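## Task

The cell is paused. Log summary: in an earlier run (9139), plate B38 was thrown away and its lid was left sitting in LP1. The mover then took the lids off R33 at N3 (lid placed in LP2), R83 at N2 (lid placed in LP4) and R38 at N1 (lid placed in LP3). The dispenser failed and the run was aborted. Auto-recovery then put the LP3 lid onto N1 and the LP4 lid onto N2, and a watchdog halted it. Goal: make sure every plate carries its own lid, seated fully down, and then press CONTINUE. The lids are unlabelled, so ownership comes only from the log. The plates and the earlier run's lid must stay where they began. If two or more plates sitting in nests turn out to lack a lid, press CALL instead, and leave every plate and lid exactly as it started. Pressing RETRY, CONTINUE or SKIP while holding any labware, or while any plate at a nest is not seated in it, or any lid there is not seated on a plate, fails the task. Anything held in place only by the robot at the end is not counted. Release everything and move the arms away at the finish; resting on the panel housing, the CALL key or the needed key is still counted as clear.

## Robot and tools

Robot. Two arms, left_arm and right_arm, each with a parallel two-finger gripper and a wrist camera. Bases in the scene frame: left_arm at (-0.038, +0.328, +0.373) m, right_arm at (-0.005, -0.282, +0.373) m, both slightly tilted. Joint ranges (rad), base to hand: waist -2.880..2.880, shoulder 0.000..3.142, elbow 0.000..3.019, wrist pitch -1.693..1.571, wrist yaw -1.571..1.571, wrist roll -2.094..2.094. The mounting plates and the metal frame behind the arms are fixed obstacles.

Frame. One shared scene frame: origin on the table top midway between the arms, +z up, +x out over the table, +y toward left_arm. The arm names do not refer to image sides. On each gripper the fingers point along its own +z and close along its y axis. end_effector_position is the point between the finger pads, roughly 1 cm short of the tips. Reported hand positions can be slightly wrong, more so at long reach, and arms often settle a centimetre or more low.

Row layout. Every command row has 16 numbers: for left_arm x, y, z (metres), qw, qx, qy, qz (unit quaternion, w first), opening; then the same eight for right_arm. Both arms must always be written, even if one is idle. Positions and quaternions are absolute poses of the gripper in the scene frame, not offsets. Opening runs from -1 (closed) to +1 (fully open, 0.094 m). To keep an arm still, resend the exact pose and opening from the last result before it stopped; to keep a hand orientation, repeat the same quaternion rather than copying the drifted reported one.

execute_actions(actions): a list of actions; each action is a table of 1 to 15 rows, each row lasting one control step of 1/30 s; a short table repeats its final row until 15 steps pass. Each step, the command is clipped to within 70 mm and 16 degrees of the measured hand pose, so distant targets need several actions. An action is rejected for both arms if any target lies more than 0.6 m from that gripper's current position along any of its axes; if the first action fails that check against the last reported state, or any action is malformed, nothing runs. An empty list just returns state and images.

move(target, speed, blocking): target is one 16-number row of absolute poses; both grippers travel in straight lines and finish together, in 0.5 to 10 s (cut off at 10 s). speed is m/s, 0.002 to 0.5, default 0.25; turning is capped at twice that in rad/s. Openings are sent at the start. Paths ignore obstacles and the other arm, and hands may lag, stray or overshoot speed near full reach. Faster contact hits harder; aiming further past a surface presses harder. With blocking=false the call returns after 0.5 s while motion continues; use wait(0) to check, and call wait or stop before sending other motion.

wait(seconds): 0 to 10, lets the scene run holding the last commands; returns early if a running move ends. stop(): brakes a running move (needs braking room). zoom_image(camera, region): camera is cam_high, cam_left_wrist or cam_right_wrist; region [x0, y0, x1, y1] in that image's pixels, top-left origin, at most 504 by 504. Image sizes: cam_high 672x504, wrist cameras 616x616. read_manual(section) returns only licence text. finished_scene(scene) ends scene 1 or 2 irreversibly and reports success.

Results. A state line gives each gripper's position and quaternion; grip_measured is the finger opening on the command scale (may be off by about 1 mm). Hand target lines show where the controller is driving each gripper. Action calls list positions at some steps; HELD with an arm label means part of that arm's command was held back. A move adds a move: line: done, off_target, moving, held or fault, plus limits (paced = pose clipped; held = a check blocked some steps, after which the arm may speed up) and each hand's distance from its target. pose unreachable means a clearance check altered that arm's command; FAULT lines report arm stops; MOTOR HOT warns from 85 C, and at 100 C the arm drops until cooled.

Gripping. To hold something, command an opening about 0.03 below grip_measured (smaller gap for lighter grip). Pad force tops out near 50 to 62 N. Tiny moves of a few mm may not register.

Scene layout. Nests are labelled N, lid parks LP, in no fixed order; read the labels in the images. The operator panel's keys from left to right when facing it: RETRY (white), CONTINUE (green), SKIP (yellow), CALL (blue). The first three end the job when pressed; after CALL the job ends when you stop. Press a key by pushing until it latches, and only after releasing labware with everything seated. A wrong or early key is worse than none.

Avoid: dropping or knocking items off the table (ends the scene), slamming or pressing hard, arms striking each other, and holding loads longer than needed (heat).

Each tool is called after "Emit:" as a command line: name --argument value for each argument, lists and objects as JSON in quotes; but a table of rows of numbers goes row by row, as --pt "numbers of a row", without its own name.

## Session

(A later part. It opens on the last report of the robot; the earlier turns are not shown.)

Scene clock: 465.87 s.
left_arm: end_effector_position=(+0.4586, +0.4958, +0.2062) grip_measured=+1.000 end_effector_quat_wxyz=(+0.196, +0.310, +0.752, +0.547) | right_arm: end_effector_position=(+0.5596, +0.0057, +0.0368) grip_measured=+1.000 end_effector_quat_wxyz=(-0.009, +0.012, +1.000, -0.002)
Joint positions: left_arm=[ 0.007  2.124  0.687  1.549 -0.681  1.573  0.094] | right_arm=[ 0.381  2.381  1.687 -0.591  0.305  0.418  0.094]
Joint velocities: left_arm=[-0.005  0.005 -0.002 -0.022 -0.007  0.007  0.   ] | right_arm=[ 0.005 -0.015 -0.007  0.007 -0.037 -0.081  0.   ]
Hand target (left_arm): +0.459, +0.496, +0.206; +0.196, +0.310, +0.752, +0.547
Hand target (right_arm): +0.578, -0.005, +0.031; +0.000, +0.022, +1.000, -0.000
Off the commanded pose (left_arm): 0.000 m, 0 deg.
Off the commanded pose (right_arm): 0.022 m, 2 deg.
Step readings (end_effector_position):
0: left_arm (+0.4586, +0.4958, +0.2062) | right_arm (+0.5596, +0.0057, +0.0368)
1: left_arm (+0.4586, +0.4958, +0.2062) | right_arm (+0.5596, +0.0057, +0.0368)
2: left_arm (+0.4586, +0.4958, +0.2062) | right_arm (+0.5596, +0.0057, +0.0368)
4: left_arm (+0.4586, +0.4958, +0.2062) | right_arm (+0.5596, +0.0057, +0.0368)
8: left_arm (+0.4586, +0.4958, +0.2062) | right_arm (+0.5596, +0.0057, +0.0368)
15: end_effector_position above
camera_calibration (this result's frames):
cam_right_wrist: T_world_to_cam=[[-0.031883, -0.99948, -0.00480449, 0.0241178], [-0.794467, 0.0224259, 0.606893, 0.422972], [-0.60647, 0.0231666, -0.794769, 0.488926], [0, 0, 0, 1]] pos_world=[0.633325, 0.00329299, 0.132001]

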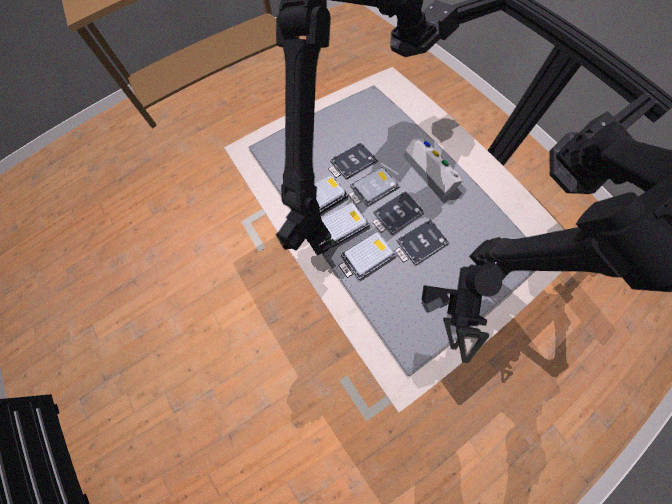

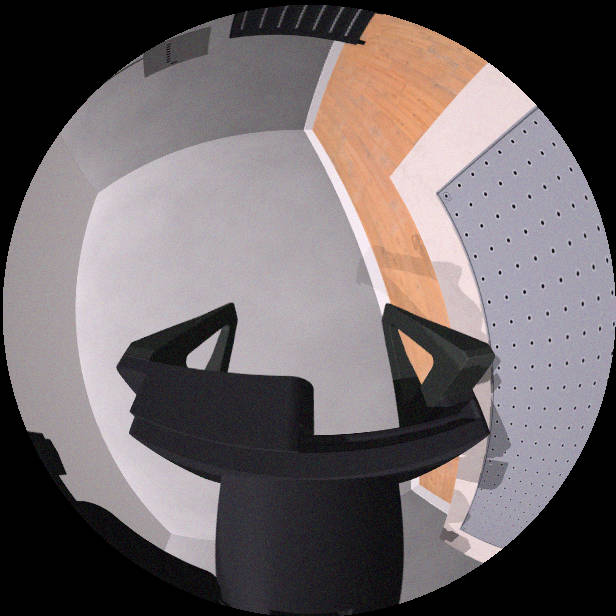

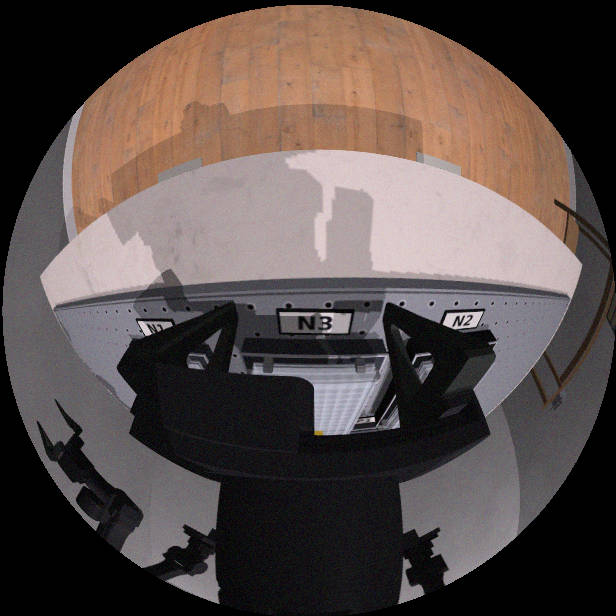

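Emit:
move --target '[0.4586,0.4958,0.2062,0.196,0.310,0.752,0.547,1,0.56,0.02,0.11,0.0,0.0,1,0,-1]' --speed 0.3

Emit:
move --target '[0.4586,0.4958,0.2062,0.196,0.310,0.752,0.547,1,0.25,0.068,0.085,0.0,0.0,1,0,-1]' --speed 0.4

Scene clock: 479.43 s.
left_arm: end_effector_position=(+0.4586, +0.4958, +0.2062) grip_measured=+1.000 end_effector_quat_wxyz=(+0.196, +0.310, +0.752, +0.547) | right_arm: end_effector_position=(+0.5718, +0.0153, +0.1157) grip_measured=-0.978 end_effector_quat_wxyz=(+0.011, +0.003, +1.000, +0.005)
Joint positions: left_arm=[ 0.007  2.124  0.687  1.549 -0.681  1.573  0.094] | right_arm=[ 0.425  2.228  1.618 -0.642  0.32   0.431  0.001]
Joint velocities: left_arm=[-0.034  0.005  0.012  0.012 -0.007  0.007  0.   ] | right_arm=[-0.005 -0.005 -0.007 -0.007 -0.022  0.081 -0.001]
Hand target (left_arm): +0.459, +0.496, +0.206; +0.196, +0.310, +0.752, +0.547
Hand target (right_arm): +0.560, +0.019, +0.110; +0.000, +0.000, +1.000, +0.000
Off the commanded pose (left_arm): 0.000 m, 0 deg.
Off the commanded pose (right_arm): 0.014 m, 1 deg.
move: off_target (right_arm)
camera_calibration (this result's frames):
cam_right_wrist: T_world_to_cam=[[-0.0143174, -0.999681, -0.0208144, 0.0262962], [-0.818505, -0.00023908, 0.574499, 0.402371], [-0.574321, 0.0252621, -0.81824, 0.543094], [0, 0, 0, 1]] pos_world=[0.64163, 0.0126643, 0.213767]

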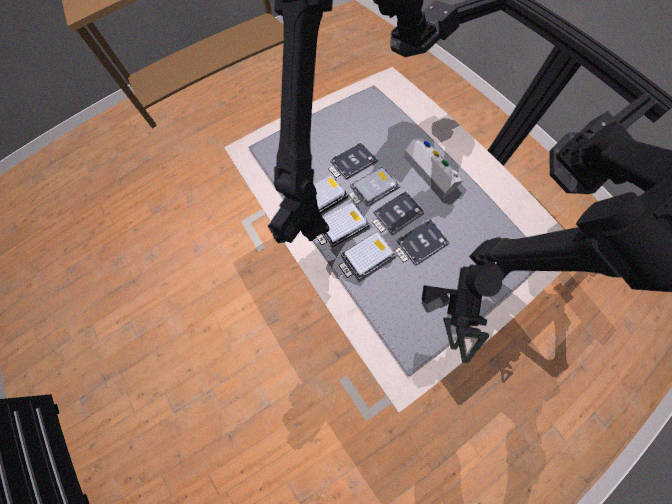

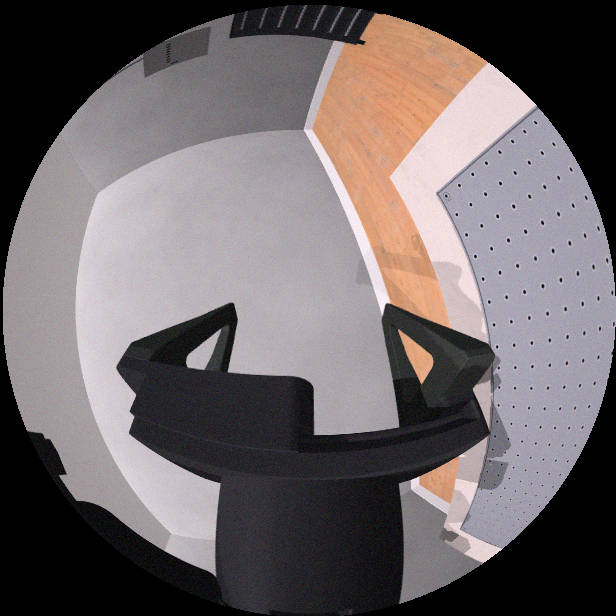

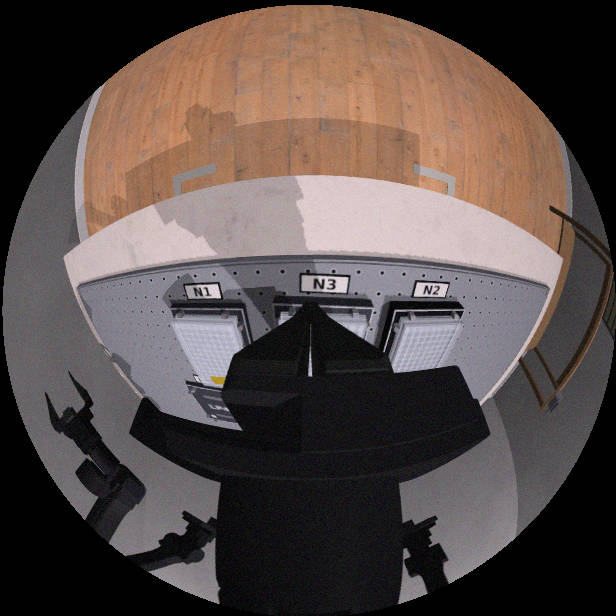

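Scene clock: 480.90 s.
left_arm: end_effector_position=(+0.4586, +0.4958, +0.2062) grip_measured=+1.000 end_effector_quat_wxyz=(+0.196, +0.310, +0.752, +0.547) | right_arm: end_effector_position=(+0.2484, +0.0645, +0.0865) grip_measured=-0.978 end_effector_quat_wxyz=(-0.003, -0.010, +1.000, +0.001)
Joint positions: left_arm=[ 0.007  2.124  0.687  1.549 -0.681  1.573  0.094] | right_arm=[ 0.8    2.261  0.995 -0.153  0.399  0.803  0.001]
Joint velocities: left_arm=[ 0.005  0.005 -0.017  0.032  0.007  0.066  0.   ] | right_arm=[-0.005 -0.024 -0.002 -0.022 -0.095 -0.022  0.   ]
Hand target (left_arm): +0.459, +0.496, +0.206; +0.196, +0.310, +0.752, +0.547
Hand target (right_arm): +0.251, +0.065, +0.085; +0.002, -0.000, +1.000, +0.003
Off the commanded pose (left_arm): 0.000 m, 0 deg.
Off the commanded pose (right_arm): 0.004 m, 1 deg.
move: done
camera_calibration (this result's frames):
cam_right_wrist: T_world_to_cam=[[0.0121298, -0.999847, -0.0126231, 0.0629687], [-0.802799, -0.0172638, 0.596, 0.149778], [-0.596126, 0.00290447, -0.802885, 0.337773], [0, 0, 0, 1]] pos_world=[0.320833, 0.0645637, 0.18272]

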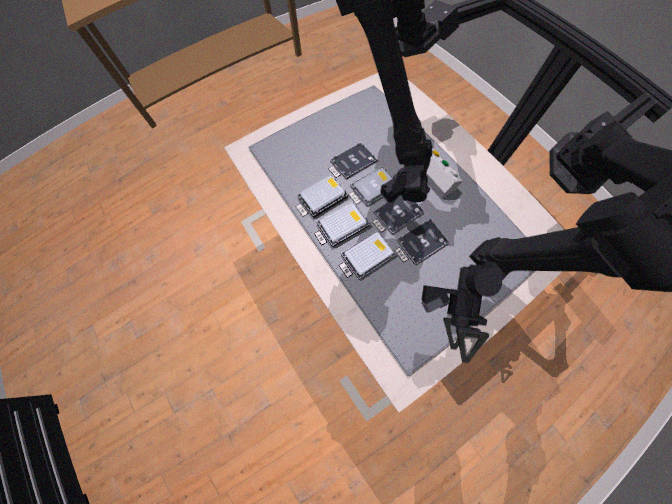

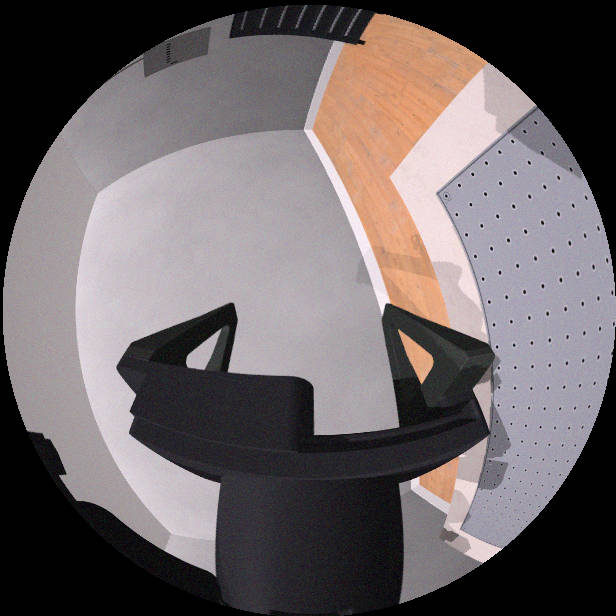

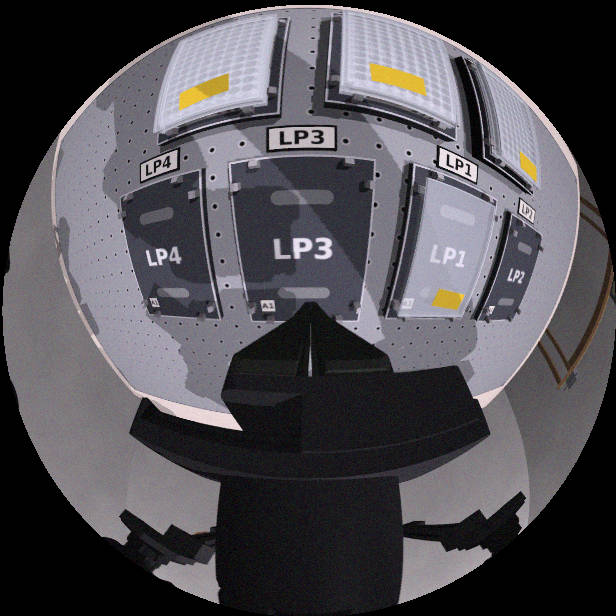

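Emit:
zoom_image --camera "cam_right_wrist" --region '[230, 40, 380, 130]'

Emit:
zoom_image --camera "cam_right_wrist" --region '[400, 50, 550, 200]'

Emit:
zoom_image --camera "cam_high" --region '[290, 170, 410, 280]'

Region (230, 40, 380, 130) of cam_right_wrist's 616x616 image, scaled by 3.360, with more detail than that image has; it fills the top 302 rows of this view, and the rest is white.

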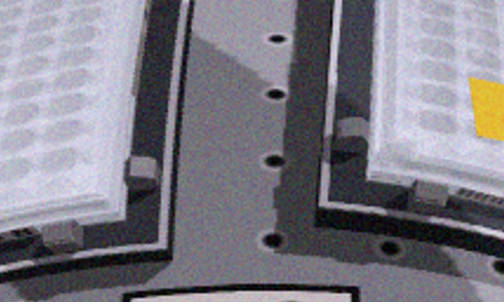

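Region (400, 50, 550, 200) of cam_right_wrist's 616x616 image, scaled by 3.360, with more detail than that image has.

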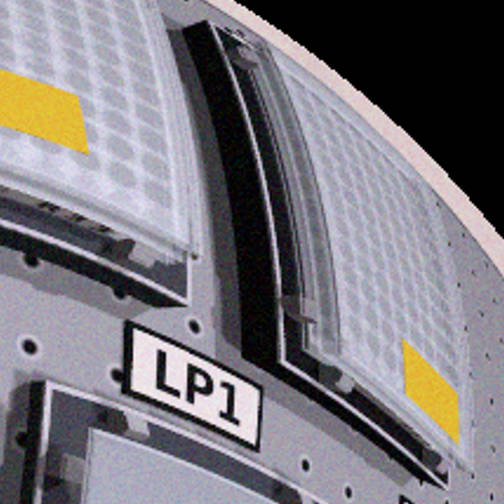

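Region (290, 170, 410, 280) of cam_high's 672x504 image, scaled by 4.200, with more detail than that image has; it fills the top 462 rows of this view, and the rest is white.

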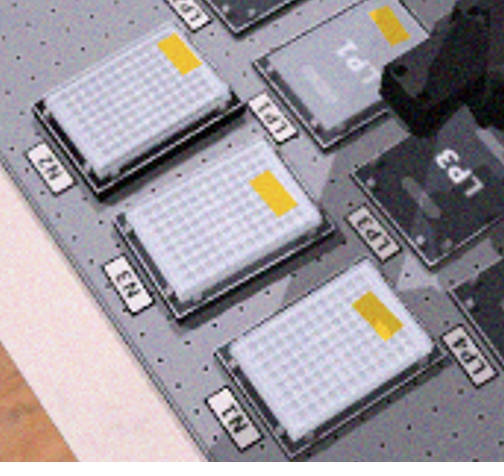

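Emit:
zoom_image --camera "cam_right_wrist" --region '[235, 65, 290, 120]'

Emit:
zoom_image --camera "cam_right_wrist" --region '[320, 55, 375, 110]'

Region (235, 65, 290, 120) of cam_right_wrist's 616x616 image, scaled by 9.164, with more detail than that image has.

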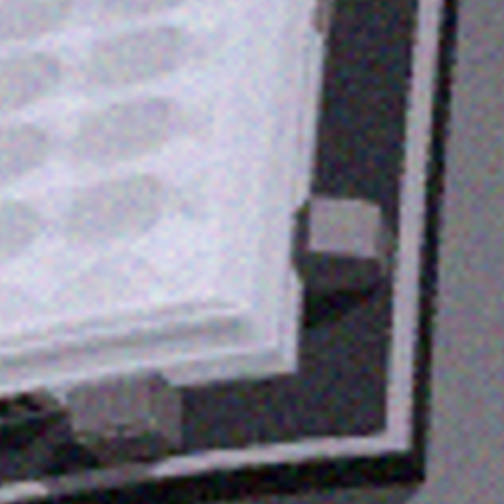

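Region (320, 55, 375, 110) of cam_right_wrist's 616x616 image, scaled by 9.164, with more detail than that image has.

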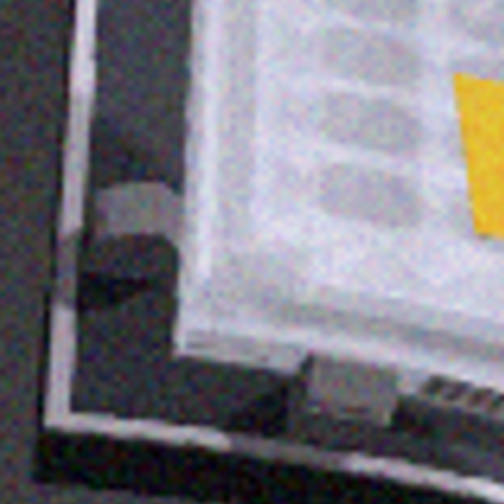

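Emit:
move --target '[0.4586,0.4958,0.2062,0.196,0.310,0.752,0.547,1,0.46,0.0,0.075,0.0,0.02,1,0,-1]' --speed 0.35

Emit:
move --target '[0.4586,0.4958,0.2062,0.196,0.310,0.752,0.547,1,0.464,-0.003,0.046,0.0,0.02,1,0,-1]' --speed 0.03

Scene clock: 499.90 s.
left_arm: end_effector_position=(+0.4586, +0.4958, +0.2062) grip_measured=+1.000 end_effector_quat_wxyz=(+0.196, +0.310, +0.752, +0.547) | right_arm: end_effector_position=(+0.4591, +0.0046, +0.0783) grip_measured=-0.978 end_effector_quat_wxyz=(+0.004, +0.025, +1.000, -0.001)
Joint positions: left_arm=[ 0.007  2.124  0.687  1.549 -0.681  1.573  0.094] | right_arm=[ 0.47   2.205  1.301 -0.383  0.338  0.526  0.001]
Joint velocities: left_arm=[-0.015 -0.015  0.007  0.002  0.051 -0.007  0.   ] | right_arm=[-0.005 -0.015  0.007 -0.007 -0.007 -0.037  0.001]
Hand target (left_arm): +0.459, +0.496, +0.206; +0.196, +0.310, +0.752, +0.547
Hand target (right_arm): +0.460, +0.002, +0.075; -0.001, +0.020, +1.000, -0.003
Off the commanded pose (left_arm): 0.000 m, 0 deg.
Off the commanded pose (right_arm): 0.006 m, 1 deg.
move: done
camera_calibration (this result's frames):
cam_right_wrist: T_world_to_cam=[[-0.0583668, -0.99826, -0.00840784, 0.0324173], [-0.809309, 0.0423847, 0.585852, 0.326316], [-0.584476, 0.0409988, -0.810374, 0.45206], [0, 0, 0, 1]] pos_world=[0.530201, -0.00000382, 0.175438]

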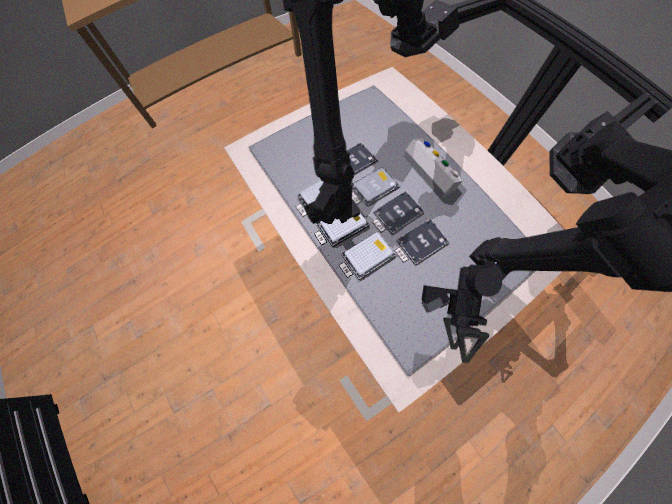

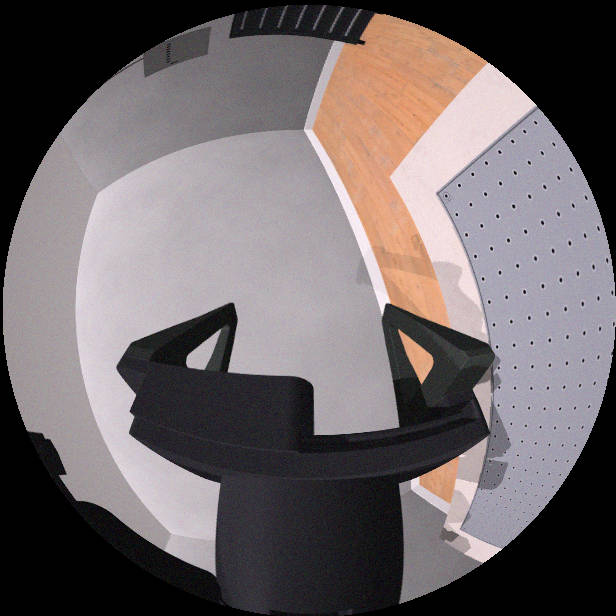

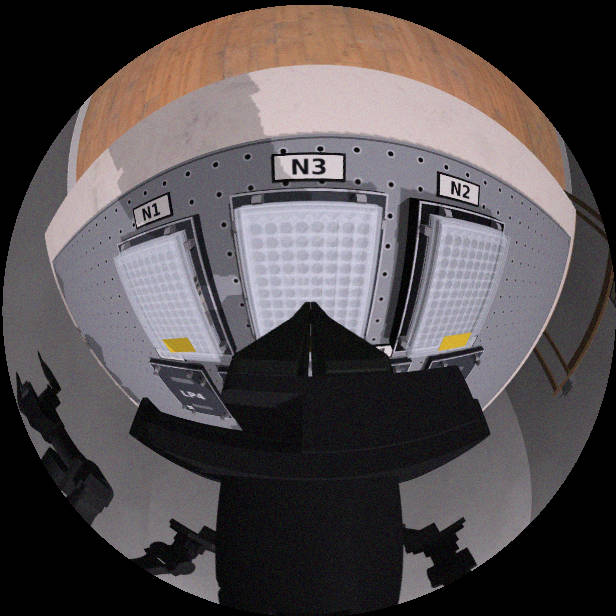

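Scene clock: 501.23 s.
left_arm: end_effector_position=(+0.4586, +0.4958, +0.2062) grip_measured=+1.000 end_effector_quat_wxyz=(+0.196, +0.310, +0.752, +0.547) | right_arm: end_effector_position=(+0.4517, +0.0069, +0.0637) grip_measured=-0.978 end_effector_quat_wxyz=(-0.003, +0.010, +1.000, +0.001)
Joint positions: left_arm=[ 0.007  2.124  0.687  1.549 -0.681  1.573  0.094] | right_arm=[ 0.467  2.238  1.31  -0.368  0.328  0.496  0.001]
Joint velocities: left_arm=[-0.005 -0.005  0.002 -0.012 -0.037 -0.037  0.   ] | right_arm=[-0.015 -0.015 -0.007 -0.007 -0.007 -0.007 -0.001]
Hand target (left_arm): +0.459, +0.496, +0.206; +0.196, +0.310, +0.752, +0.547
Hand target (right_arm): +0.463, -0.003, +0.047; -0.000, +0.020, +1.000, -0.000
Off the commanded pose (left_arm): 0.000 m, 0 deg.
Off the commanded pose (right_arm): 0.024 m, 1 deg.
move: off_target (right_arm)
camera_calibration (this result's frames):
cam_right_wrist: T_world_to_cam=[[-0.0272293, -0.999556, -0.0121134, 0.0203448], [-0.802182, 0.0146189, 0.596901, 0.325078], [-0.596458, 0.0259703, -0.802224, 0.440797], [0, 0, 0, 1]] pos_world=[0.524242, 0.00413581, 0.159825]

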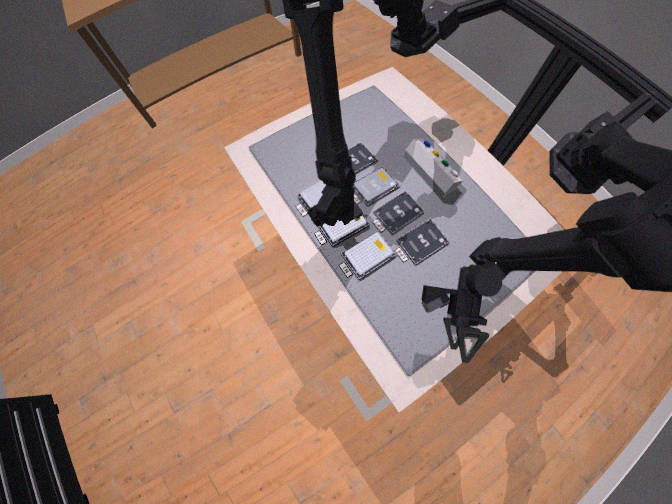

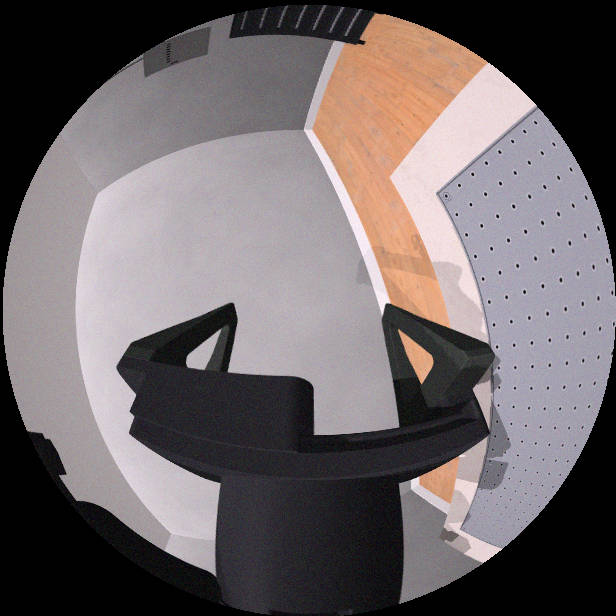

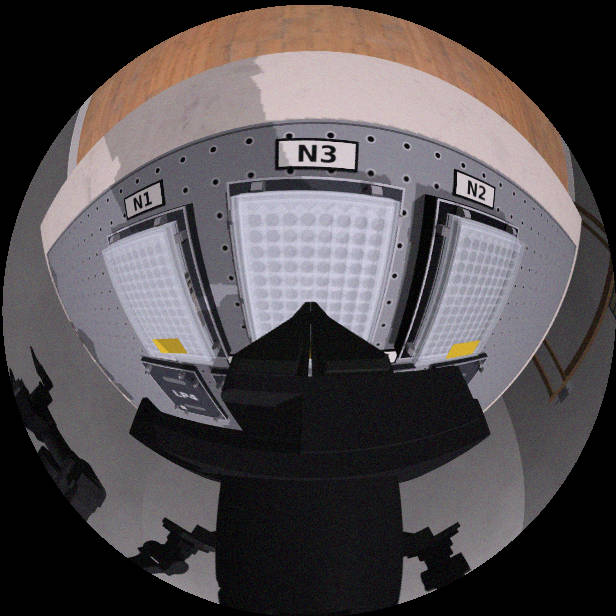

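Emit:
move --target '[0.4586,0.4958,0.2062,0.196,0.310,0.752,0.547,1,0.44,0.0,0.13,0.0,0.0,1,0,-1]' --speed 0.3

Emit:
zoom_image --camera "cam_high" --region '[395, 125, 485, 215]'

Scene clock: 527.27 s.
left_arm: end_effector_position=(+0.4586, +0.4958, +0.2062) grip_measured=+1.000 end_effector_quat_wxyz=(+0.196, +0.310, +0.752, +0.547) | right_arm: end_effector_position=(+0.4516, -0.0051, +0.1316) grip_measured=-0.978 end_effector_quat_wxyz=(+0.009, +0.005, +1.000, +0.004)
Joint positions: left_arm=[ 0.007  2.124  0.687  1.549 -0.681  1.573  0.094] | right_arm=[ 0.492  2.065  1.202 -0.417  0.34   0.504  0.001]
Joint velocities: left_arm=[ 0.005 -0.005 -0.002 -0.007  0.037 -0.051  0.   ] | right_arm=[-0.005 -0.005 -0.012  0.007 -0.022 -0.037  0.   ]
Hand target (left_arm): +0.459, +0.496, +0.206; +0.196, +0.310, +0.752, +0.547
Hand target (right_arm): +0.440, -0.001, +0.130; +0.000, -0.000, +1.000, +0.000
Off the commanded pose (left_arm): 0.000 m, 0 deg.
Off the commanded pose (right_arm): 0.013 m, 1 deg.
move: off_target (right_arm)
camera_calibration (this result's frames):
cam_right_wrist: T_world_to_cam=[[-0.0183267, -0.999655, -0.0187972, 0.00602685], [-0.816, 0.00409053, 0.578037, 0.293315], [-0.577761, 0.025932, -0.815794, 0.488866], [0, 0, 0, 1]] pos_world=[0.521904, -0.00785233, 0.22938]

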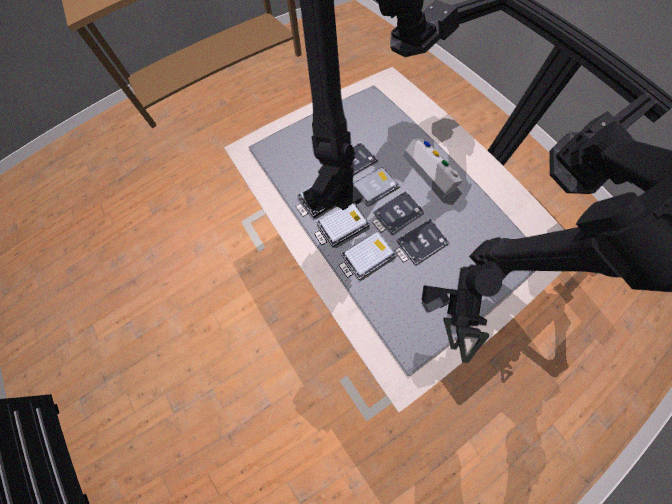

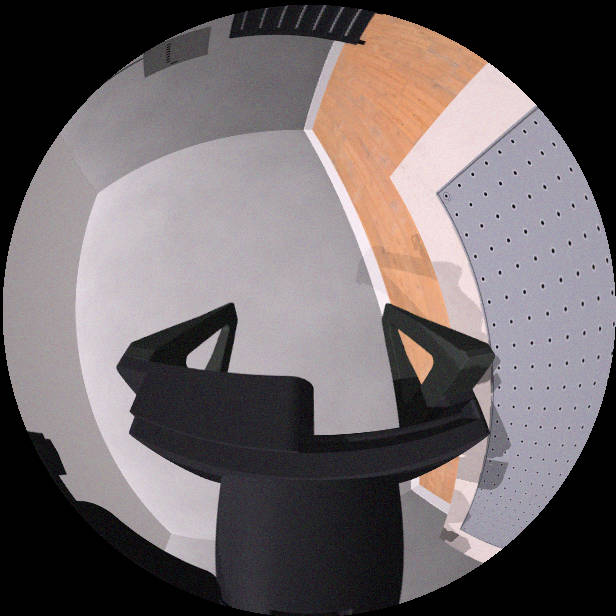

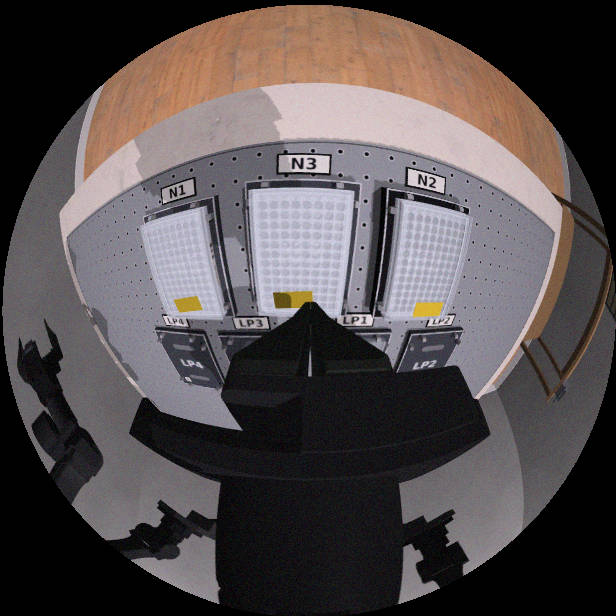

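Region (395, 125, 485, 215) of cam_high's 672x504 image, scaled by 5.600, with more detail than that image has.

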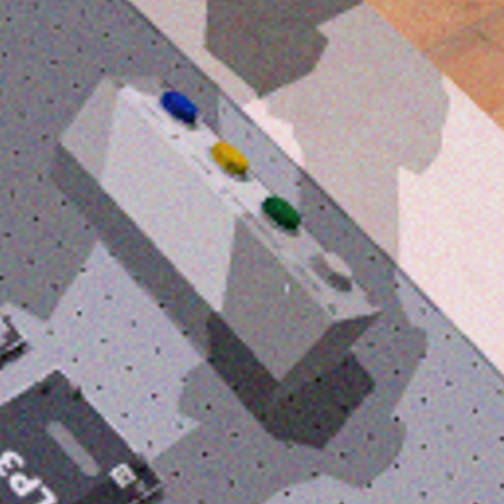

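Emit:
move --target '[0.4586,0.4958,0.2062,0.196,0.310,0.752,0.547,1,0.02,0.025,0.16,0.0,0.0,1,0,-1]' --speed 0.35

Scene clock: 541.60 s.
left_arm: end_effector_position=(+0.4586, +0.4958, +0.2062) grip_measured=+1.000 end_effector_quat_wxyz=(+0.196, +0.310, +0.752, +0.547) | right_arm: end_effector_position=(+0.0201, +0.0218, +0.1625) grip_measured=-0.978 end_effector_quat_wxyz=(+0.002, -0.009, +1.000, +0.013)
Joint positions: left_arm=[ 0.007  2.124  0.687  1.549 -0.681  1.573  0.094] | right_arm=[ 1.356  2.245  0.643 -0.038  0.42   1.402  0.001]
Joint velocities: left_arm=[ 0.005  0.005 -0.007  0.007  0.081 -0.007  0.   ] | right_arm=[-0.015  0.005 -0.002 -0.007  0.007  0.007  0.   ]
Hand target (left_arm): +0.459, +0.496, +0.206; +0.196, +0.310, +0.752, +0.547
Hand target (right_arm): +0.022, +0.022, +0.159; +0.001, +0.000, +1.000, +0.007
Off the commanded pose (left_arm): 0.000 m, 0 deg.
Off the commanded pose (right_arm): 0.004 m, 2 deg.
move: done
camera_calibration (this result's frames):
cam_right_wrist: T_world_to_cam=[[0.0105552, -0.999301, -0.0358532, 0.027792], [-0.807875, -0.0296514, 0.588607, -0.0779425], [-0.589259, 0.022752, -0.807624, 0.262985], [0, 0, 0, 1]] pos_world=[0.0917052, 0.0194781, 0.259267]

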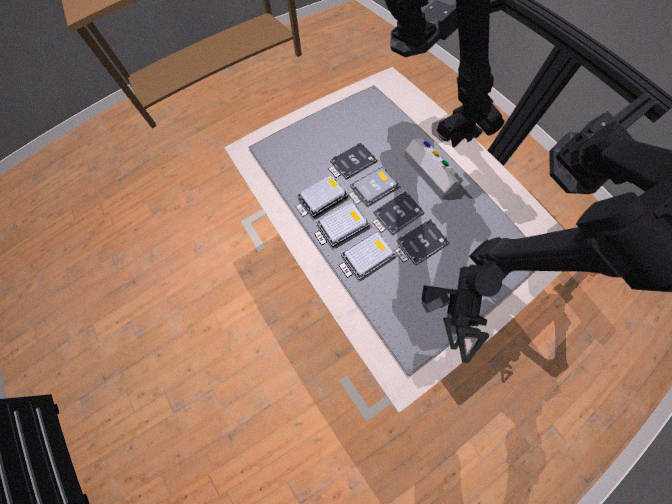

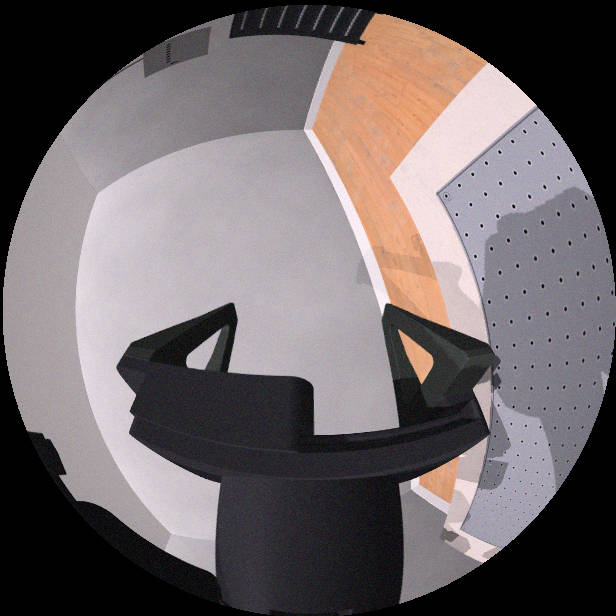

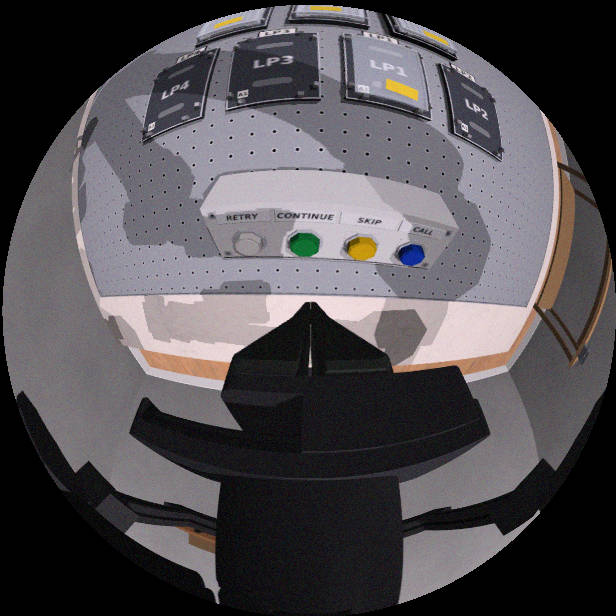

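Emit:
move --target '[0.4586,0.4958,0.2062,0.196,0.310,0.752,0.547,1,0.034,0.028,0.11,0.0,0.0,1,0,-1]' --speed 0.15

Scene clock: 553.33 s.
left_arm: end_effector_position=(+0.4586, +0.4958, +0.2062) grip_measured=+1.000 end_effector_quat_wxyz=(+0.196, +0.310, +0.752, +0.547) | right_arm: end_effector_position=(+0.0302, +0.0284, +0.1158) grip_measured=-0.978 end_effector_quat_wxyz=(-0.001, -0.001, +1.000, -0.000)
Joint positions: left_arm=[ 0.007  2.124  0.687  1.549 -0.681  1.573  0.094] | right_arm=[1.265 2.379 0.72  0.031 0.426 1.331 0.001]
Joint velocities: left_arm=[-0.015  0.005  0.002 -0.002 -0.007 -0.007  0.   ] | right_arm=[-0.005  0.005 -0.002  0.002 -0.051  0.007  0.   ]
Hand target (left_arm): +0.459, +0.496, +0.206; +0.196, +0.310, +0.752, +0.547
Hand target (right_arm): +0.034, +0.028, +0.110; +0.000, -0.000, +1.000, -0.001
Off the commanded pose (left_arm): 0.000 m, 0 deg.
Off the commanded pose (right_arm): 0.007 m, 0 deg.
move: done
camera_calibration (this result's frames):
cam_right_wrist: T_world_to_cam=[[-0.00573254, -0.99994, -0.0093261, 0.0300455], [-0.804881, -0.000920489, 0.593436, -0.0435526], [-0.593409, 0.0109083, -0.804827, 0.231251], [0, 0, 0, 1]] pos_world=[0.102344, 0.027481, 0.212243]

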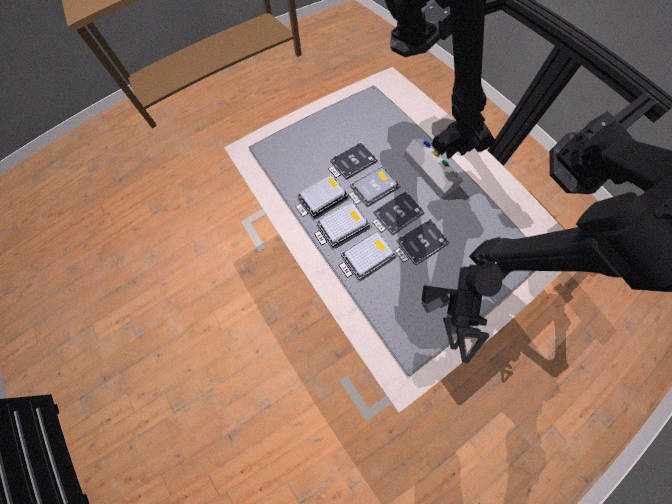

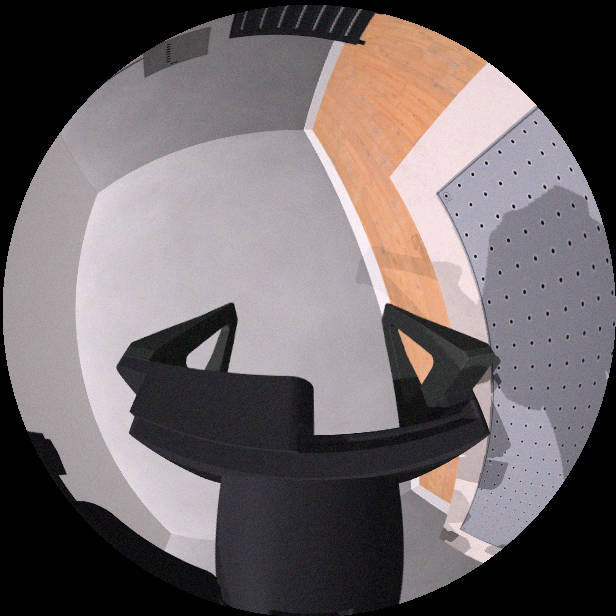

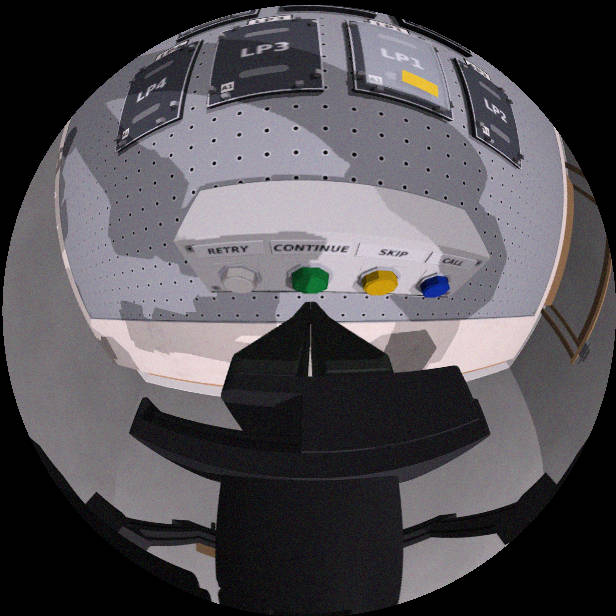

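Emit:
move --target '[0.4586,0.4958,0.2062,0.196,0.310,0.752,0.547,1,0.040,0.028,0.088,0.0,0.0,1,0,-1]' --speed 0.04

Scene clock: 561.20 s.
left_arm: end_effector_position=(+0.4586, +0.4958, +0.2062) grip_measured=+1.000 end_effector_quat_wxyz=(+0.196, +0.310, +0.752, +0.547) | right_arm: end_effector_position=(+0.0353, +0.0312, +0.0981) grip_measured=-0.978 end_effector_quat_wxyz=(-0.000, -0.005, +1.000, +0.004)
Joint positions: left_arm=[ 0.007  2.124  0.687  1.549 -0.681  1.573  0.094] | right_arm=[1.228 2.426 0.741 0.083 0.426 1.278 0.001]
Joint velocities: left_arm=[ 0.005  0.005 -0.002 -0.002 -0.037 -0.022  0.   ] | right_arm=[-0.005 -0.005  0.012 -0.007  0.051 -0.022 -0.001]
Hand target (left_arm): +0.459, +0.496, +0.206; +0.196, +0.310, +0.752, +0.547
Hand target (right_arm): +0.040, +0.028, +0.089; -0.000, +0.000, +1.000, -0.001
Off the commanded pose (left_arm): 0.000 m, 0 deg.
Off the commanded pose (right_arm): 0.012 m, 1 deg.
move: off_target (right_arm)
camera_calibration (this result's frames):
cam_right_wrist: T_world_to_cam=[[0.00199301, -0.999837, -0.0179684, 0.0332937], [-0.80566, -0.0122495, 0.592252, -0.0284751], [-0.592375, 0.0132961, -0.805552, 0.219969], [0, 0, 0, 1]] pos_world=[0.107297, 0.0300147, 0.19466]

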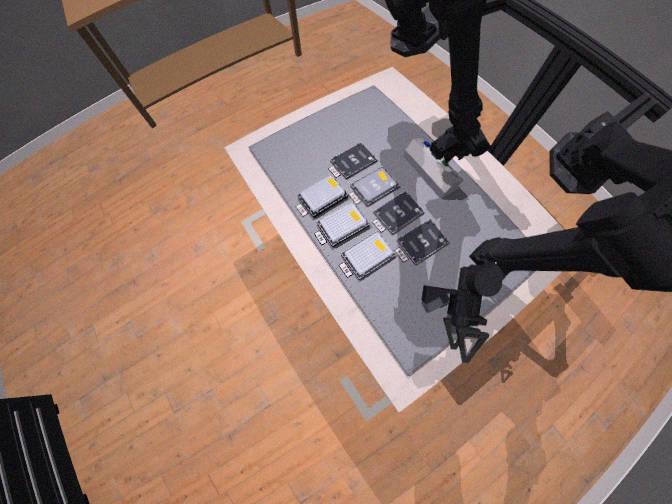

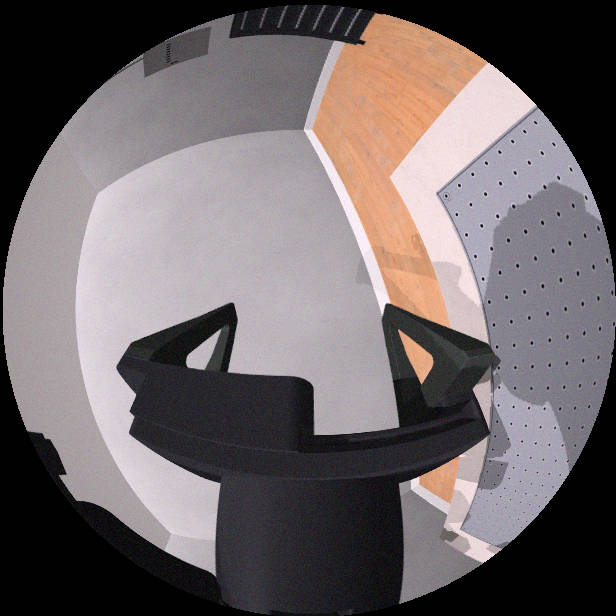

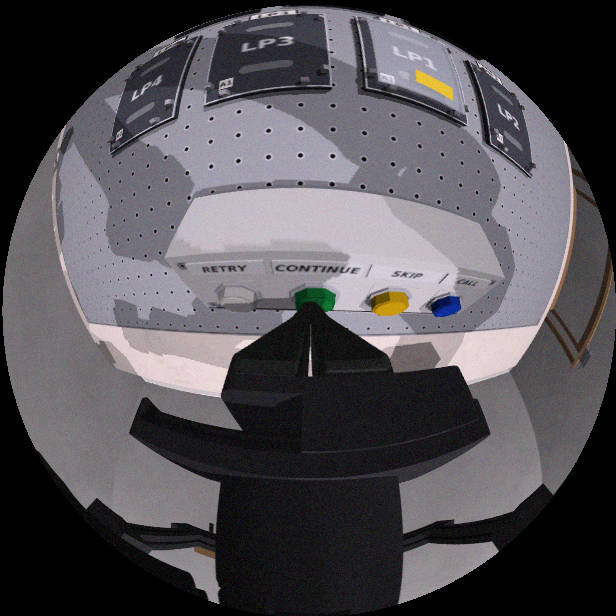

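Emit:
move --target '[0.4586,0.4958,0.2062,0.196,0.310,0.752,0.547,1,0.043,0.025,0.074,0.0,0.0,1,0,-1]' --speed 0.04

Scene clock: 563.77 s.
left_arm: end_effector_position=(+0.4586, +0.4958, +0.2062) grip_measured=+1.000 end_effector_quat_wxyz=(+0.196, +0.310, +0.752, +0.547) | right_arm: end_effector_position=(+0.0345, +0.0324, +0.0940) grip_measured=-0.978 end_effector_quat_wxyz=(+0.000, -0.013, +1.000, +0.010)
Joint positions: left_arm=[ 0.007  2.124  0.687  1.549 -0.681  1.573  0.094] | right_arm=[1.225 2.44  0.742 0.109 0.424 1.253 0.001]
Joint velocities: left_arm=[ 0.005 -0.005 -0.012 -0.002 -0.007  0.022  0.   ] | right_arm=[-0.005 -0.005 -0.012 -0.017 -0.007  0.037 -0.002]
move: unfinished (the scene ended)
camera_calibration (this result's frames):
cam_right_wrist: T_world_to_cam=[[0.0181882, -0.999417, -0.0289064, 0.0348139], [-0.805639, -0.0317713, 0.591554, -0.025962], [-0.592127, 0.0125288, -0.805747, 0.216179], [0, 0, 0, 1]] pos_world=[0.106456, 0.0312603, 0.19055]
The task's run has ended: the event that ends the task has happened. This ends this scene only. If you have not yet called finished_scene for this scene, call it to go on to the next scene.

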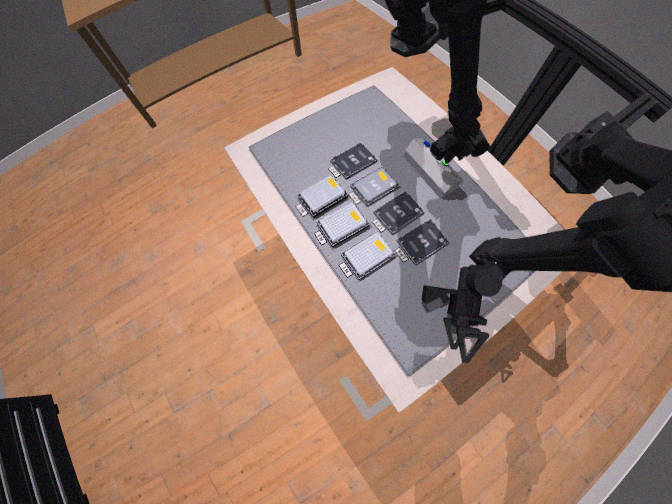

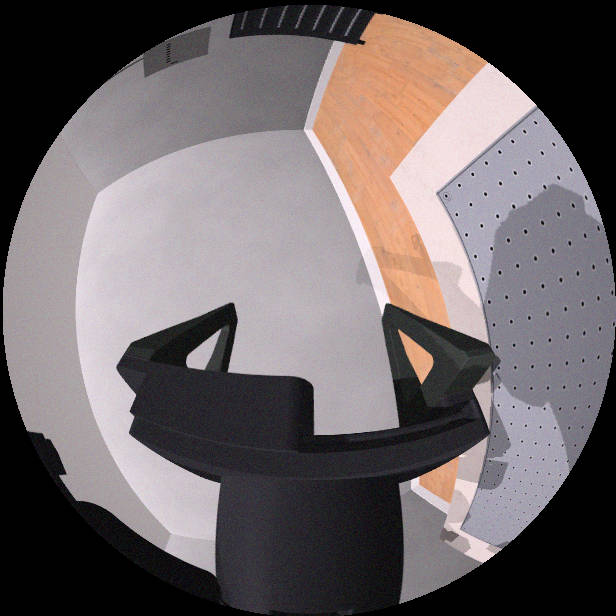

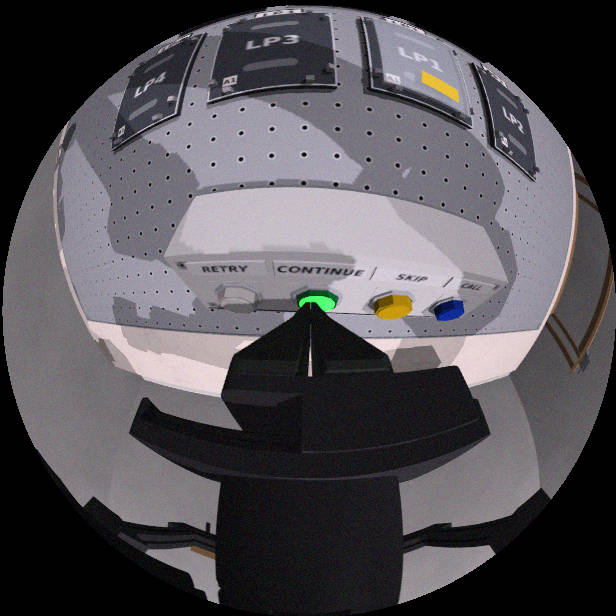

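Emit:
finished_scene --scene 1

The scene is finished: the task was done.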